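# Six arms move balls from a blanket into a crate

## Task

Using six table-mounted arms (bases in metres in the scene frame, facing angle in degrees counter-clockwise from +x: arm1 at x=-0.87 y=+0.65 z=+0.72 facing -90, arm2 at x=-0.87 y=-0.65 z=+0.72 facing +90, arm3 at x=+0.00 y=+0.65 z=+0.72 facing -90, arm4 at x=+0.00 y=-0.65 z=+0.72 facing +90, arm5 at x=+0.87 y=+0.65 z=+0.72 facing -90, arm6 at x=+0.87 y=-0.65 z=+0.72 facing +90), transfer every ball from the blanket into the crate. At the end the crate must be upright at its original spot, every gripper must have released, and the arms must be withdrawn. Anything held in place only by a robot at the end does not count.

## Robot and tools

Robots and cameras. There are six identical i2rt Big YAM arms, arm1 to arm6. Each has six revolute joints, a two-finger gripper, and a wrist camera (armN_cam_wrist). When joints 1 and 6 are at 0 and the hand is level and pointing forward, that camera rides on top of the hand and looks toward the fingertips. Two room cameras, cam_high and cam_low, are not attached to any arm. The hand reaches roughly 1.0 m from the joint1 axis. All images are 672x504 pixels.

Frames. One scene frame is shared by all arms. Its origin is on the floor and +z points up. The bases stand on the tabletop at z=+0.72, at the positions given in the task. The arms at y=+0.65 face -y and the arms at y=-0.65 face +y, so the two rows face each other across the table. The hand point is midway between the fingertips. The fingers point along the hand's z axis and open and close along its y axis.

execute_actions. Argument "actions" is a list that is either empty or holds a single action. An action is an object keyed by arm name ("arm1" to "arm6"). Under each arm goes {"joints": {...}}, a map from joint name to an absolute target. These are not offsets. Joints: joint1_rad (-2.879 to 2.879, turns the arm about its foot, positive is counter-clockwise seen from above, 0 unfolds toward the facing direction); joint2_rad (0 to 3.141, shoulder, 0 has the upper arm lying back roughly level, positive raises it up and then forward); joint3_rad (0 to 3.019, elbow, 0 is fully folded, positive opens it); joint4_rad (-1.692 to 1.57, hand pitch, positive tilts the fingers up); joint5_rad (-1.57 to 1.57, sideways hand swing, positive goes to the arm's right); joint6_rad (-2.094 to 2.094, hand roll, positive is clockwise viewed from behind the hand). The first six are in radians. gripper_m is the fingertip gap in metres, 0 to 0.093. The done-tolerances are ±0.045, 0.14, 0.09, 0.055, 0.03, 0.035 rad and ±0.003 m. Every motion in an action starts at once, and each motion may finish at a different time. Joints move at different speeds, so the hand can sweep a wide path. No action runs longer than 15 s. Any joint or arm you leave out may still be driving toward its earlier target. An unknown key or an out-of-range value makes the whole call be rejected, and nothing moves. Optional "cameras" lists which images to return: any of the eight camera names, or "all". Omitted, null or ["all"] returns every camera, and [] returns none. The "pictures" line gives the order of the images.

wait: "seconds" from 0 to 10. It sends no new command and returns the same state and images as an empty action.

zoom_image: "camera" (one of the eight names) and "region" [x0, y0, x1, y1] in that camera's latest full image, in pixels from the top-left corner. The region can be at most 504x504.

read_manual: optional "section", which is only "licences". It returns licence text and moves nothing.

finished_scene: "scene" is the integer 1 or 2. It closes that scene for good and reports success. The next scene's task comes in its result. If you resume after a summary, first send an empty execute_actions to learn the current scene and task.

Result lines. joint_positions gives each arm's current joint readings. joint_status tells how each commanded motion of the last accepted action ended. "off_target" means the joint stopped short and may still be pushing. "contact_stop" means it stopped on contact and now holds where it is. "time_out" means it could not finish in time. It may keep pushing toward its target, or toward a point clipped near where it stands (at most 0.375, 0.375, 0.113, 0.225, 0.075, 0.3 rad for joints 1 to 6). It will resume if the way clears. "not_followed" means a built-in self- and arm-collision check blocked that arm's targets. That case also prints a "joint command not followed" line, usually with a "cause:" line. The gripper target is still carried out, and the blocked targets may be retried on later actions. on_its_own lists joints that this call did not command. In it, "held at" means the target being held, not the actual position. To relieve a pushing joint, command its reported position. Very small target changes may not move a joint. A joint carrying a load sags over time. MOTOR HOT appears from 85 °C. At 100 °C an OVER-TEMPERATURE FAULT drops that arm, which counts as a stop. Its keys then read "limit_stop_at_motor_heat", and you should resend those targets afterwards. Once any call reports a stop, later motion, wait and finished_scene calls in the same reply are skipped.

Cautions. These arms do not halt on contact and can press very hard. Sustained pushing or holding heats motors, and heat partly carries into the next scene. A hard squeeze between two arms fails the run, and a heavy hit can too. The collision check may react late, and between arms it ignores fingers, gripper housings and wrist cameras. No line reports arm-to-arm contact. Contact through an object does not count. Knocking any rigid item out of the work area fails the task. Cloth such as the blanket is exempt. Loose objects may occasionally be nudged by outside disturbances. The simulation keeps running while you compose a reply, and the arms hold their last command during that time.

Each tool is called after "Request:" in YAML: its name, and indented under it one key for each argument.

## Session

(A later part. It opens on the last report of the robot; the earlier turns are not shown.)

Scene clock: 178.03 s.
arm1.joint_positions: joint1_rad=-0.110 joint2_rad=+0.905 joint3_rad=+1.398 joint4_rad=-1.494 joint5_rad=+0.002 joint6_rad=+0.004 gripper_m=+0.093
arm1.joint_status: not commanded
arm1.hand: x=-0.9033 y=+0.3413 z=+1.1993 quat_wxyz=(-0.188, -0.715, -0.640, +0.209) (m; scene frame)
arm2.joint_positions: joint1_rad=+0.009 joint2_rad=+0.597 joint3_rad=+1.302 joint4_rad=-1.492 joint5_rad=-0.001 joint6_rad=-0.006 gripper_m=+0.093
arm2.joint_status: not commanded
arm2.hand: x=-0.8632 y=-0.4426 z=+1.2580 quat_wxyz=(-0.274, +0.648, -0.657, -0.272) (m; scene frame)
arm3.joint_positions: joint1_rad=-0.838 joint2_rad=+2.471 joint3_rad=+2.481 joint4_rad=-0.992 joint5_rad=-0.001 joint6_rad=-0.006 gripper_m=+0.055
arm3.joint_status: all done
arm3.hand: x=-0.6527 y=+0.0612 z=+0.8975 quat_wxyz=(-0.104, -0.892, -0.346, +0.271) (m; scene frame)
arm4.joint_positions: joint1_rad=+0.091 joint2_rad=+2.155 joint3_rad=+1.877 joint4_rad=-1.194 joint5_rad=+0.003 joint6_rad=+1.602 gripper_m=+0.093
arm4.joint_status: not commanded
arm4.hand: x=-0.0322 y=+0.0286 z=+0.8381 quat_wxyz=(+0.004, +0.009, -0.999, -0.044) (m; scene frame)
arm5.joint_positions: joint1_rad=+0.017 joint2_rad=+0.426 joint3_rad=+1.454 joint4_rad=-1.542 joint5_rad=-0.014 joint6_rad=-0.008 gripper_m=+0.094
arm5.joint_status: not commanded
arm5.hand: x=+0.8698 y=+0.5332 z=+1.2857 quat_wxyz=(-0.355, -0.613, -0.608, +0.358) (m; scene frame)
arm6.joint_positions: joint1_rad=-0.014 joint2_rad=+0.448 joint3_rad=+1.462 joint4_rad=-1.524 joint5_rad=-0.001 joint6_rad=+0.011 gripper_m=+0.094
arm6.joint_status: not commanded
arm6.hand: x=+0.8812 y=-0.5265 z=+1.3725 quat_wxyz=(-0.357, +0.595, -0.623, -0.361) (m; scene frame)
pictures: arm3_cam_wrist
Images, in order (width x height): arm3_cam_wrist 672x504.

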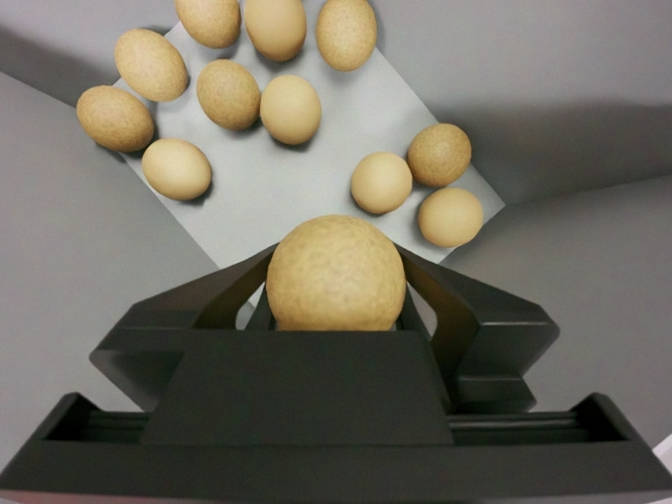

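Request:
execute_actions:
  actions:
    - {"arm3":{"joints":{"gripper_m":0.085}},"arm4":{"joints":{"joint1_rad":0.055,"joint2_rad":2.34,"joint3_rad":1.92,"joint4_rad":-1.095}}}
  cameras: ["arm4_cam_wrist"]

Scene clock: 180.17 s.
arm1.joint_positions: joint1_rad=-0.110 joint2_rad=+0.905 joint3_rad=+1.398 joint4_rad=-1.494 joint5_rad=+0.002 joint6_rad=+0.004 gripper_m=+0.093
arm1.joint_status: not commanded
arm1.hand: x=-0.9033 y=+0.3413 z=+1.1993 quat_wxyz=(-0.188, -0.715, -0.640, +0.209) (m; scene frame)
arm2.joint_positions: joint1_rad=+0.009 joint2_rad=+0.597 joint3_rad=+1.302 joint4_rad=-1.492 joint5_rad=-0.001 joint6_rad=-0.006 gripper_m=+0.093
arm2.joint_status: not commanded
arm2.hand: x=-0.8632 y=-0.4426 z=+1.2580 quat_wxyz=(-0.274, +0.648, -0.657, -0.272) (m; scene frame)
arm3.joint_positions: joint1_rad=-0.838 joint2_rad=+2.471 joint3_rad=+2.481 joint4_rad=-0.992 joint5_rad=-0.004 joint6_rad=-0.006 gripper_m=+0.085
arm3.joint_status: all done
arm3.hand: x=-0.6521 y=+0.0606 z=+0.8975 quat_wxyz=(-0.105, -0.892, -0.347, +0.271) (m; scene frame)
arm4.joint_positions: joint1_rad=+0.060 joint2_rad=+2.310 joint3_rad=+1.908 joint4_rad=-1.107 joint5_rad=+0.002 joint6_rad=+1.602 gripper_m=+0.093
arm4.joint_status: all done
arm4.hand: x=-0.0125 y=+0.0434 z=+0.7485 quat_wxyz=(+0.003, -0.006, -1.000, -0.026) (m; scene frame)
arm5.joint_positions: joint1_rad=+0.017 joint2_rad=+0.426 joint3_rad=+1.454 joint4_rad=-1.542 joint5_rad=-0.014 joint6_rad=-0.008 gripper_m=+0.094
arm5.joint_status: not commanded
arm5.hand: x=+0.8698 y=+0.5332 z=+1.2857 quat_wxyz=(-0.355, -0.613, -0.608, +0.358) (m; scene frame)
arm6.joint_positions: joint1_rad=-0.014 joint2_rad=+0.448 joint3_rad=+1.462 joint4_rad=-1.524 joint5_rad=-0.001 joint6_rad=+0.011 gripper_m=+0.094
arm6.joint_status: not commanded
arm6.hand: x=+0.8812 y=-0.5265 z=+1.3725 quat_wxyz=(-0.357, +0.595, -0.623, -0.361) (m; scene frame)
pictures: arm4_cam_wrist
Images, in order (width x height): arm4_cam_wrist 672x504.

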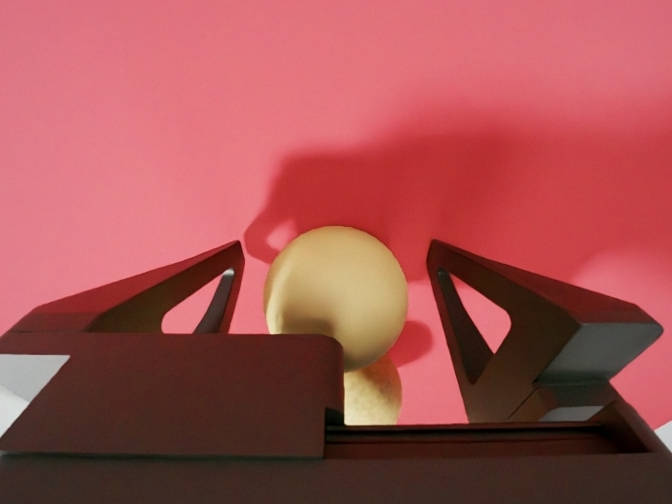

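Request:
execute_actions:
  actions:
    - {"arm3":{"joints":{"joint2_rad":2.2,"gripper_m":0.093}},"arm4":{"joints":{"joint1_rad":0.08,"gripper_m":0.045}}}
  cameras: ["arm4_cam_wrist"]

Scene clock: 182.10 s.
arm1.joint_positions: joint1_rad=-0.110 joint2_rad=+0.905 joint3_rad=+1.398 joint4_rad=-1.494 joint5_rad=+0.002 joint6_rad=+0.004 gripper_m=+0.093
arm1.joint_status: not commanded
arm1.hand: x=-0.9033 y=+0.3413 z=+1.1993 quat_wxyz=(-0.188, -0.715, -0.640, +0.209) (m; scene frame)
arm2.joint_positions: joint1_rad=+0.009 joint2_rad=+0.597 joint3_rad=+1.302 joint4_rad=-1.492 joint5_rad=-0.001 joint6_rad=-0.006 gripper_m=+0.093
arm2.joint_status: not commanded
arm2.hand: x=-0.8632 y=-0.4426 z=+1.2580 quat_wxyz=(-0.274, +0.648, -0.657, -0.272) (m; scene frame)
arm3.joint_positions: joint1_rad=-0.840 joint2_rad=+2.201 joint3_rad=+2.486 joint4_rad=-0.992 joint5_rad=-0.002 joint6_rad=-0.006 gripper_m=+0.093
arm3.joint_status: all done
arm3.hand: x=-0.6344 y=+0.0801 z=+1.1303 quat_wxyz=(-0.150, -0.846, -0.328, +0.392) (m; scene frame)
arm4.joint_positions: joint1_rad=+0.067 joint2_rad=+2.310 joint3_rad=+1.908 joint4_rad=-1.107 joint5_rad=+0.002 joint6_rad=+1.602 gripper_m=+0.055
arm4.joint_status: gripper_m off_target (ended at +0.055, target +0.045); the others done
arm4.hand: x=-0.0175 y=+0.0433 z=+0.7485 quat_wxyz=(+0.003, -0.003, -1.000, -0.026) (m; scene frame)
arm5.joint_positions: joint1_rad=+0.017 joint2_rad=+0.426 joint3_rad=+1.454 joint4_rad=-1.542 joint5_rad=-0.014 joint6_rad=-0.008 gripper_m=+0.094
arm5.joint_status: not commanded
arm5.hand: x=+0.8698 y=+0.5332 z=+1.2857 quat_wxyz=(-0.355, -0.613, -0.608, +0.358) (m; scene frame)
arm6.joint_positions: joint1_rad=-0.014 joint2_rad=+0.448 joint3_rad=+1.462 joint4_rad=-1.524 joint5_rad=-0.001 joint6_rad=+0.011 gripper_m=+0.094
arm6.joint_status: not commanded
arm6.hand: x=+0.8812 y=-0.5265 z=+1.3725 quat_wxyz=(-0.357, +0.595, -0.623, -0.361) (m; scene frame)
pictures: arm4_cam_wrist
Images, in order (width x height): arm4_cam_wrist 672x504.

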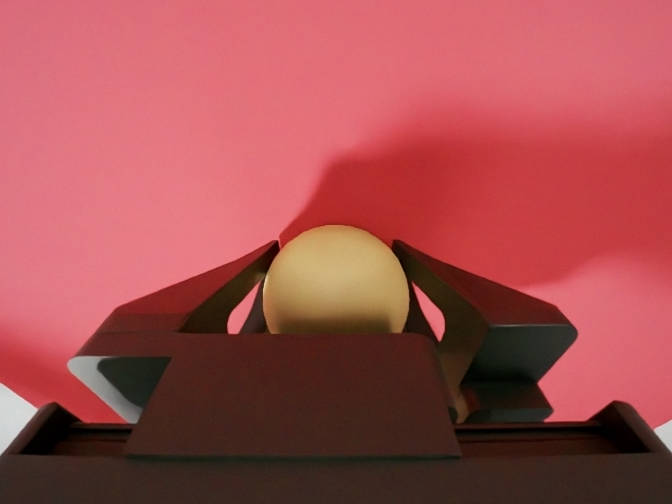

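Request:
execute_actions:
  actions:
    - {"arm3":{"joints":{"joint2_rad":1.6,"joint3_rad":1.55,"joint4_rad":-1.5}},"arm4":{"joints":{"joint2_rad":1.5,"joint3_rad":1.5,"joint4_rad":-1.5,"joint6_rad":0}}}
  cameras: []

Request:
execute_actions:
  actions:
    - {"arm3":{"joints":{"joint1_rad":-0.16}},"arm4":{"joints":{"joint1_rad":0.88}}}
  cameras: ["cam_high"]

Scene clock: 185.60 s.
arm1.joint_positions: joint1_rad=-0.110 joint2_rad=+0.905 joint3_rad=+1.398 joint4_rad=-1.494 joint5_rad=+0.002 joint6_rad=+0.004 gripper_m=+0.093
arm1.joint_status: not commanded
arm1.hand: x=-0.9033 y=+0.3413 z=+1.1993 quat_wxyz=(-0.188, -0.715, -0.640, +0.209) (m; scene frame)
arm2.joint_positions: joint1_rad=+0.009 joint2_rad=+0.597 joint3_rad=+1.302 joint4_rad=-1.492 joint5_rad=-0.001 joint6_rad=-0.006 gripper_m=+0.093
arm2.joint_status: not commanded
arm2.hand: x=-0.8632 y=-0.4426 z=+1.2580 quat_wxyz=(-0.274, +0.648, -0.657, -0.272) (m; scene frame)
arm3.joint_positions: joint1_rad=-0.840 joint2_rad=+1.604 joint3_rad=+1.545 joint4_rad=-1.483 joint5_rad=-0.002 joint6_rad=-0.006 gripper_m=+0.093
arm3.joint_status: all done
arm3.hand: x=-0.3647 y=+0.3225 z=+1.0238 quat_wxyz=(-0.006, -0.933, -0.361, +0.013) (m; scene frame)
arm4.joint_positions: joint1_rad=+0.067 joint2_rad=+1.476 joint3_rad=+1.506 joint4_rad=-1.485 joint5_rad=+0.002 joint6_rad=+0.010 gripper_m=+0.055
arm4.joint_status: all done
arm4.hand: x=-0.0095 y=-0.1833 z=+1.0621 quat_wxyz=(-0.035, +0.712, -0.701, -0.039) (m; scene frame)
arm5.joint_positions: joint1_rad=+0.017 joint2_rad=+0.426 joint3_rad=+1.454 joint4_rad=-1.542 joint5_rad=-0.014 joint6_rad=-0.008 gripper_m=+0.094
arm5.joint_status: not commanded
arm5.hand: x=+0.8698 y=+0.5332 z=+1.2857 quat_wxyz=(-0.355, -0.613, -0.608, +0.358) (m; scene frame)
arm6.joint_positions: joint1_rad=-0.014 joint2_rad=+0.448 joint3_rad=+1.462 joint4_rad=-1.524 joint5_rad=-0.001 joint6_rad=+0.011 gripper_m=+0.094
arm6.joint_status: not commanded
arm6.hand: x=+0.8812 y=-0.5265 z=+1.3725 quat_wxyz=(-0.357, +0.595, -0.623, -0.361) (m; scene frame)
pictures: none
No camera images: the call's "cameras" was empty. Leave "cameras" out to get every camera's image.

Scene clock: 186.97 s.
arm1.joint_positions: joint1_rad=-0.110 joint2_rad=+0.905 joint3_rad=+1.398 joint4_rad=-1.494 joint5_rad=+0.002 joint6_rad=+0.004 gripper_m=+0.093
arm1.joint_status: not commanded
arm1.hand: x=-0.9033 y=+0.3413 z=+1.1993 quat_wxyz=(-0.188, -0.715, -0.640, +0.209) (m; scene frame)
arm2.joint_positions: joint1_rad=+0.009 joint2_rad=+0.597 joint3_rad=+1.302 joint4_rad=-1.492 joint5_rad=-0.001 joint6_rad=-0.006 gripper_m=+0.093
arm2.joint_status: not commanded
arm2.hand: x=-0.8632 y=-0.4426 z=+1.2580 quat_wxyz=(-0.274, +0.648, -0.657, -0.272) (m; scene frame)
arm3.joint_positions: joint1_rad=-0.153 joint2_rad=+1.604 joint3_rad=+1.545 joint4_rad=-1.483 joint5_rad=-0.001 joint6_rad=-0.006 gripper_m=+0.093
arm3.joint_status: all done
arm3.hand: x=-0.0741 y=+0.1654 z=+1.0236 quat_wxyz=(-0.009, -0.757, -0.654, +0.011) (m; scene frame)
arm4.joint_positions: joint1_rad=+0.883 joint2_rad=+1.480 joint3_rad=+1.506 joint4_rad=-1.485 joint5_rad=+0.000 joint6_rad=+0.008 gripper_m=+0.055
arm4.joint_status: all done
arm4.hand: x=-0.3442 y=-0.3373 z=+1.0644 quat_wxyz=(-0.014, +0.931, -0.360, -0.054) (m; scene frame)
arm5.joint_positions: joint1_rad=+0.017 joint2_rad=+0.426 joint3_rad=+1.454 joint4_rad=-1.542 joint5_rad=-0.014 joint6_rad=-0.008 gripper_m=+0.094
arm5.joint_status: not commanded
arm5.hand: x=+0.8698 y=+0.5332 z=+1.2857 quat_wxyz=(-0.355, -0.613, -0.608, +0.358) (m; scene frame)
arm6.joint_positions: joint1_rad=-0.014 joint2_rad=+0.448 joint3_rad=+1.462 joint4_rad=-1.524 joint5_rad=-0.001 joint6_rad=+0.011 gripper_m=+0.094
arm6.joint_status: not commanded
arm6.hand: x=+0.8812 y=-0.5265 z=+1.3725 quat_wxyz=(-0.357, +0.595, -0.623, -0.361) (m; scene frame)
pictures: cam_high
Images, in order (width x height): cam_high 672x504.

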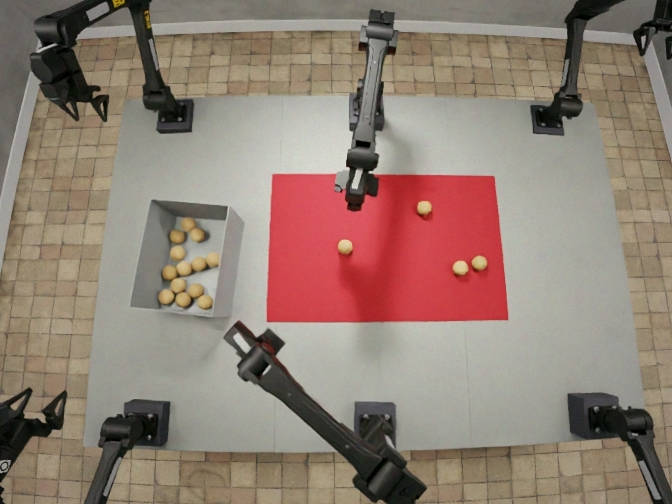

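Request:
execute_actions:
  actions:
    - {"arm3":{"joints":{"joint1_rad":-0.145,"joint2_rad":2.025,"joint3_rad":1.67,"joint4_rad":-1.11}},"arm4":{"joints":{"joint2_rad":2.2,"joint3_rad":2.46,"joint4_rad":-0.994}}}
  cameras: ["arm3_cam_wrist"]

Request:
execute_actions:
  actions:
    - {"arm4":{"joints":{"joint2_rad":2.48,"joint3_rad":2.49}}}
  cameras: ["arm4_cam_wrist"]

Scene clock: 189.60 s.
arm1.joint_positions: joint1_rad=-0.110 joint2_rad=+0.905 joint3_rad=+1.398 joint4_rad=-1.494 joint5_rad=+0.002 joint6_rad=+0.004 gripper_m=+0.093
arm1.joint_status: not commanded
arm1.hand: x=-0.9033 y=+0.3413 z=+1.1993 quat_wxyz=(-0.188, -0.715, -0.640, +0.209) (m; scene frame)
arm2.joint_positions: joint1_rad=+0.009 joint2_rad=+0.597 joint3_rad=+1.302 joint4_rad=-1.492 joint5_rad=-0.001 joint6_rad=-0.006 gripper_m=+0.093
arm2.joint_status: not commanded
arm2.hand: x=-0.8632 y=-0.4426 z=+1.2580 quat_wxyz=(-0.274, +0.648, -0.657, -0.272) (m; scene frame)
arm3.joint_positions: joint1_rad=-0.153 joint2_rad=+2.018 joint3_rad=+1.655 joint4_rad=-1.130 joint5_rad=-0.001 joint6_rad=-0.006 gripper_m=+0.093
arm3.joint_status: all done
arm3.hand: x=-0.0944 y=+0.0343 z=+0.8471 quat_wxyz=(-0.026, -0.756, -0.653, +0.030) (m; scene frame)
arm4.joint_positions: joint1_rad=+0.883 joint2_rad=+2.193 joint3_rad=+2.421 joint4_rad=-1.013 joint5_rad=+0.000 joint6_rad=+0.008 gripper_m=+0.055
arm4.joint_status: all done
arm4.hand: x=-0.6270 y=-0.0843 z=+1.0947 quat_wxyz=(-0.129, +0.861, -0.335, -0.359) (m; scene frame)
arm5.joint_positions: joint1_rad=+0.017 joint2_rad=+0.426 joint3_rad=+1.454 joint4_rad=-1.542 joint5_rad=-0.014 joint6_rad=-0.008 gripper_m=+0.094
arm5.joint_status: not commanded
arm5.hand: x=+0.8698 y=+0.5332 z=+1.2857 quat_wxyz=(-0.355, -0.613, -0.608, +0.358) (m; scene frame)
arm6.joint_positions: joint1_rad=-0.014 joint2_rad=+0.448 joint3_rad=+1.462 joint4_rad=-1.524 joint5_rad=-0.001 joint6_rad=+0.011 gripper_m=+0.094
arm6.joint_status: not commanded
arm6.hand: x=+0.8812 y=-0.5265 z=+1.3725 quat_wxyz=(-0.357, +0.595, -0.623, -0.361) (m; scene frame)
pictures: arm3_cam_wrist
Images, in order (width x height): arm3_cam_wrist 672x504.

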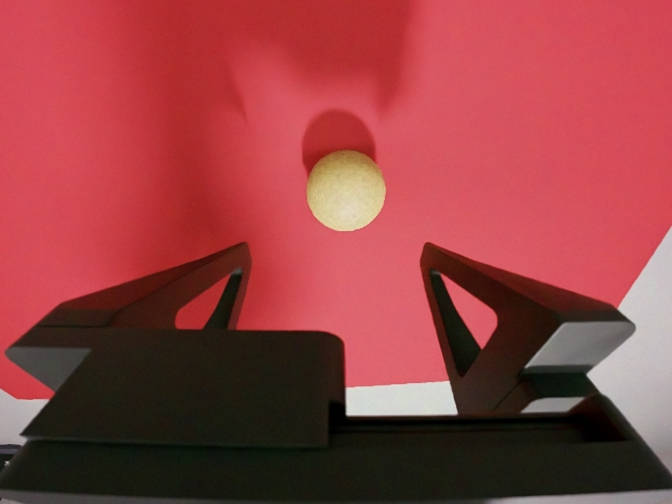

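Scene clock: 190.90 s.
arm1.joint_positions: joint1_rad=-0.110 joint2_rad=+0.905 joint3_rad=+1.398 joint4_rad=-1.494 joint5_rad=+0.002 joint6_rad=+0.004 gripper_m=+0.093
arm1.joint_status: not commanded
arm1.hand: x=-0.9033 y=+0.3413 z=+1.1993 quat_wxyz=(-0.188, -0.715, -0.640, +0.209) (m; scene frame)
arm2.joint_positions: joint1_rad=+0.009 joint2_rad=+0.597 joint3_rad=+1.302 joint4_rad=-1.492 joint5_rad=-0.001 joint6_rad=-0.006 gripper_m=+0.093
arm2.joint_status: not commanded
arm2.hand: x=-0.8632 y=-0.4426 z=+1.2580 quat_wxyz=(-0.274, +0.648, -0.657, -0.272) (m; scene frame)
arm3.joint_positions: joint1_rad=-0.153 joint2_rad=+2.018 joint3_rad=+1.655 joint4_rad=-1.130 joint5_rad=-0.001 joint6_rad=-0.006 gripper_m=+0.093
arm3.joint_status: not commanded
arm3.hand: x=-0.0944 y=+0.0343 z=+0.8471 quat_wxyz=(-0.026, -0.756, -0.653, +0.030) (m; scene frame)
arm4.joint_positions: joint1_rad=+0.883 joint2_rad=+2.498 joint3_rad=+2.465 joint4_rad=-1.008 joint5_rad=+0.000 joint6_rad=+0.008 gripper_m=+0.055
arm4.joint_status: all done
arm4.hand: x=-0.6492 y=-0.0683 z=+0.8620 quat_wxyz=(-0.086, +0.900, -0.349, -0.246) (m; scene frame)
arm5.joint_positions: joint1_rad=+0.017 joint2_rad=+0.426 joint3_rad=+1.454 joint4_rad=-1.542 joint5_rad=-0.014 joint6_rad=-0.008 gripper_m=+0.094
arm5.joint_status: not commanded
arm5.hand: x=+0.8698 y=+0.5332 z=+1.2857 quat_wxyz=(-0.355, -0.613, -0.608, +0.358) (m; scene frame)
arm6.joint_positions: joint1_rad=-0.014 joint2_rad=+0.448 joint3_rad=+1.462 joint4_rad=-1.524 joint5_rad=-0.001 joint6_rad=+0.011 gripper_m=+0.094
arm6.joint_status: not commanded
arm6.hand: x=+0.8812 y=-0.5265 z=+1.3725 quat_wxyz=(-0.357, +0.595, -0.623, -0.361) (m; scene frame)
pictures: arm4_cam_wrist
Images, in order (width x height): arm4_cam_wrist 672x504.

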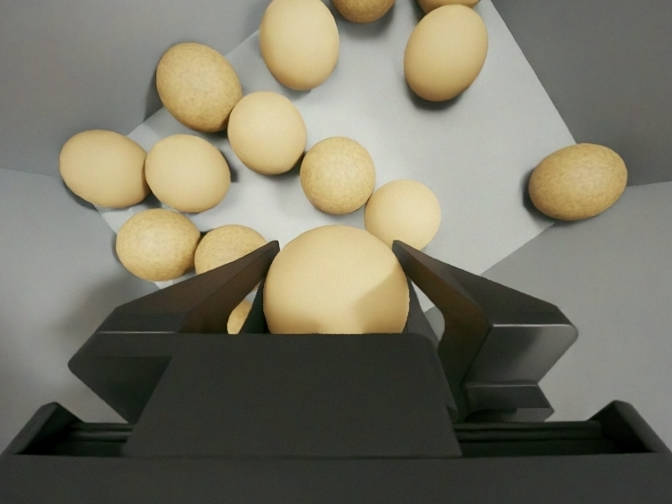

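Request:
execute_actions:
  actions:
    - {"arm3":{"joints":{"joint1_rad":-0.175,"joint2_rad":2.16,"joint3_rad":1.61,"joint4_rad":-0.945}},"arm4":{"joints":{"gripper_m":0.085}}}
  cameras: ["arm3_cam_wrist"]

Scene clock: 192.37 s.
arm1.joint_positions: joint1_rad=-0.110 joint2_rad=+0.905 joint3_rad=+1.398 joint4_rad=-1.494 joint5_rad=+0.002 joint6_rad=+0.004 gripper_m=+0.093
arm1.joint_status: not commanded
arm1.hand: x=-0.9033 y=+0.3413 z=+1.1993 quat_wxyz=(-0.188, -0.715, -0.640, +0.209) (m; scene frame)
arm2.joint_positions: joint1_rad=+0.009 joint2_rad=+0.597 joint3_rad=+1.302 joint4_rad=-1.492 joint5_rad=-0.001 joint6_rad=-0.006 gripper_m=+0.093
arm2.joint_status: not commanded
arm2.hand: x=-0.8632 y=-0.4426 z=+1.2580 quat_wxyz=(-0.274, +0.648, -0.657, -0.272) (m; scene frame)
arm3.joint_positions: joint1_rad=-0.167 joint2_rad=+2.153 joint3_rad=+1.611 joint4_rad=-0.961 joint5_rad=+0.002 joint6_rad=-0.007 gripper_m=+0.093
arm3.joint_status: all done
arm3.hand: x=-0.1045 y=+0.0281 z=+0.7529 quat_wxyz=(-0.021, -0.760, -0.649, +0.027) (m; scene frame)
arm4.joint_positions: joint1_rad=+0.883 joint2_rad=+2.498 joint3_rad=+2.465 joint4_rad=-1.008 joint5_rad=+0.000 joint6_rad=+0.008 gripper_m=+0.085
arm4.joint_status: all done
arm4.hand: x=-0.6492 y=-0.0683 z=+0.8620 quat_wxyz=(-0.086, +0.900, -0.349, -0.246) (m; scene frame)
arm5.joint_positions: joint1_rad=+0.017 joint2_rad=+0.426 joint3_rad=+1.454 joint4_rad=-1.542 joint5_rad=-0.014 joint6_rad=-0.008 gripper_m=+0.094
arm5.joint_status: not commanded
arm5.hand: x=+0.8698 y=+0.5332 z=+1.2857 quat_wxyz=(-0.355, -0.613, -0.608, +0.358) (m; scene frame)
arm6.joint_positions: joint1_rad=-0.014 joint2_rad=+0.448 joint3_rad=+1.462 joint4_rad=-1.524 joint5_rad=-0.001 joint6_rad=+0.011 gripper_m=+0.094
arm6.joint_status: not commanded
arm6.hand: x=+0.8812 y=-0.5265 z=+1.3725 quat_wxyz=(-0.357, +0.595, -0.623, -0.361) (m; scene frame)
pictures: arm3_cam_wrist
Images, in order (width x height): arm3_cam_wrist 672x504.

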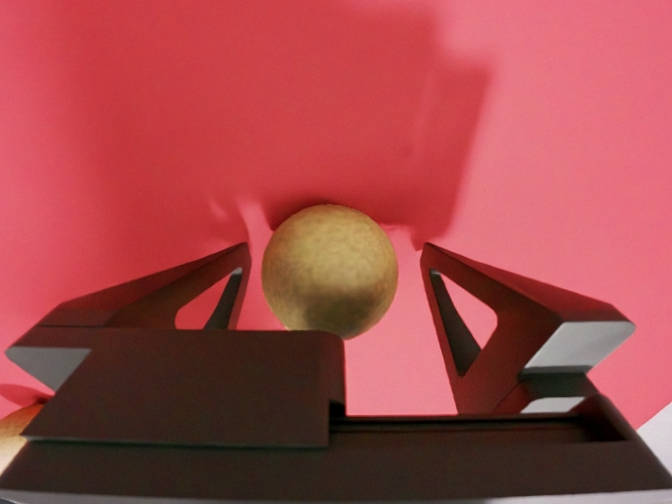

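Request:
execute_actions:
  actions:
    - {"arm3":{"joints":{"gripper_m":0.045}},"arm4":{"joints":{"joint2_rad":2.2,"gripper_m":0.093}}}
  cameras: []

Request:
execute_actions:
  actions:
    - {"arm3":{"joints":{"joint2_rad":1.4,"joint3_rad":1.4,"joint4_rad":-1.5}},"arm4":{"joints":{"joint2_rad":1.6,"joint3_rad":1.55,"joint4_rad":-1.5}}}
  cameras: ["arm3_cam_wrist","cam_high"]

Scene clock: 194.20 s.
arm1.joint_positions: joint1_rad=-0.110 joint2_rad=+0.905 joint3_rad=+1.398 joint4_rad=-1.494 joint5_rad=+0.002 joint6_rad=+0.004 gripper_m=+0.093
arm1.joint_status: not commanded
arm1.hand: x=-0.9033 y=+0.3413 z=+1.1993 quat_wxyz=(-0.188, -0.715, -0.640, +0.209) (m; scene frame)
arm2.joint_positions: joint1_rad=+0.009 joint2_rad=+0.597 joint3_rad=+1.302 joint4_rad=-1.492 joint5_rad=-0.001 joint6_rad=-0.006 gripper_m=+0.093
arm2.joint_status: not commanded
arm2.hand: x=-0.8632 y=-0.4426 z=+1.2580 quat_wxyz=(-0.274, +0.648, -0.657, -0.272) (m; scene frame)
arm3.joint_positions: joint1_rad=-0.167 joint2_rad=+2.153 joint3_rad=+1.611 joint4_rad=-0.961 joint5_rad=+0.001 joint6_rad=-0.007 gripper_m=+0.057
arm3.joint_status: gripper_m off_target (ended at +0.057, target +0.045)
arm3.hand: x=-0.1044 y=+0.0280 z=+0.7529 quat_wxyz=(-0.021, -0.760, -0.649, +0.027) (m; scene frame)
arm4.joint_positions: joint1_rad=+0.883 joint2_rad=+2.168 joint3_rad=+2.485 joint4_rad=-1.008 joint5_rad=+0.000 joint6_rad=+0.008 gripper_m=+0.093
arm4.joint_status: all done
arm4.hand: x=-0.6263 y=-0.0840 z=+1.1515 quat_wxyz=(-0.145, +0.844, -0.328, -0.399) (m; scene frame)
arm5.joint_positions: joint1_rad=+0.017 joint2_rad=+0.426 joint3_rad=+1.454 joint4_rad=-1.542 joint5_rad=-0.014 joint6_rad=-0.008 gripper_m=+0.094
arm5.joint_status: not commanded
arm5.hand: x=+0.8698 y=+0.5332 z=+1.2857 quat_wxyz=(-0.355, -0.613, -0.608, +0.358) (m; scene frame)
arm6.joint_positions: joint1_rad=-0.014 joint2_rad=+0.448 joint3_rad=+1.462 joint4_rad=-1.524 joint5_rad=-0.001 joint6_rad=+0.011 gripper_m=+0.094
arm6.joint_status: not commanded
arm6.hand: x=+0.8812 y=-0.5265 z=+1.3725 quat_wxyz=(-0.357, +0.595, -0.623, -0.361) (m; scene frame)
pictures: none
No camera images: the call's "cameras" was empty. Leave "cameras" out to get every camera's image.

Scene clock: 196.07 s.
arm1.joint_positions: joint1_rad=-0.110 joint2_rad=+0.905 joint3_rad=+1.398 joint4_rad=-1.494 joint5_rad=+0.002 joint6_rad=+0.004 gripper_m=+0.093
arm1.joint_status: not commanded
arm1.hand: x=-0.9033 y=+0.3413 z=+1.1993 quat_wxyz=(-0.188, -0.715, -0.640, +0.209) (m; scene frame)
arm2.joint_positions: joint1_rad=+0.009 joint2_rad=+0.597 joint3_rad=+1.302 joint4_rad=-1.492 joint5_rad=-0.001 joint6_rad=-0.006 gripper_m=+0.093
arm2.joint_status: not commanded
arm2.hand: x=-0.8632 y=-0.4426 z=+1.2580 quat_wxyz=(-0.274, +0.648, -0.657, -0.272) (m; scene frame)
arm3.joint_positions: joint1_rad=-0.167 joint2_rad=+1.396 joint3_rad=+1.390 joint4_rad=-1.484 joint5_rad=+0.001 joint6_rad=-0.007 gripper_m=+0.057
arm3.joint_status: all done
arm3.hand: x=-0.0702 y=+0.2313 z=+1.0532 quat_wxyz=(-0.025, -0.760, -0.648, +0.032) (m; scene frame)
arm4.joint_positions: joint1_rad=+0.883 joint2_rad=+1.595 joint3_rad=+1.546 joint4_rad=-1.486 joint5_rad=+0.000 joint6_rad=+0.008 gripper_m=+0.093
arm4.joint_status: all done
arm4.hand: x=-0.3630 y=-0.3212 z=+1.0275 quat_wxyz=(+0.000, +0.933, -0.360, -0.018) (m; scene frame)
arm5.joint_positions: joint1_rad=+0.017 joint2_rad=+0.426 joint3_rad=+1.454 joint4_rad=-1.542 joint5_rad=-0.014 joint6_rad=-0.008 gripper_m=+0.094
arm5.joint_status: not commanded
arm5.hand: x=+0.8698 y=+0.5332 z=+1.2857 quat_wxyz=(-0.355, -0.613, -0.608, +0.358) (m; scene frame)
arm6.joint_positions: joint1_rad=-0.014 joint2_rad=+0.448 joint3_rad=+1.462 joint4_rad=-1.524 joint5_rad=-0.001 joint6_rad=+0.011 gripper_m=+0.094
arm6.joint_status: not commanded
arm6.hand: x=+0.8812 y=-0.5265 z=+1.3725 quat_wxyz=(-0.357, +0.595, -0.623, -0.361) (m; scene frame)
pictures: arm3_cam_wrist, cam_high
Images, in order (width x height): arm3_cam_wrist 672x504, cam_high 672x504.

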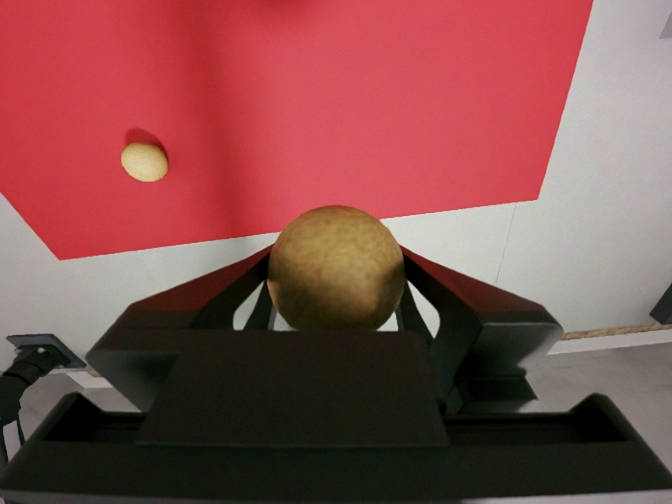

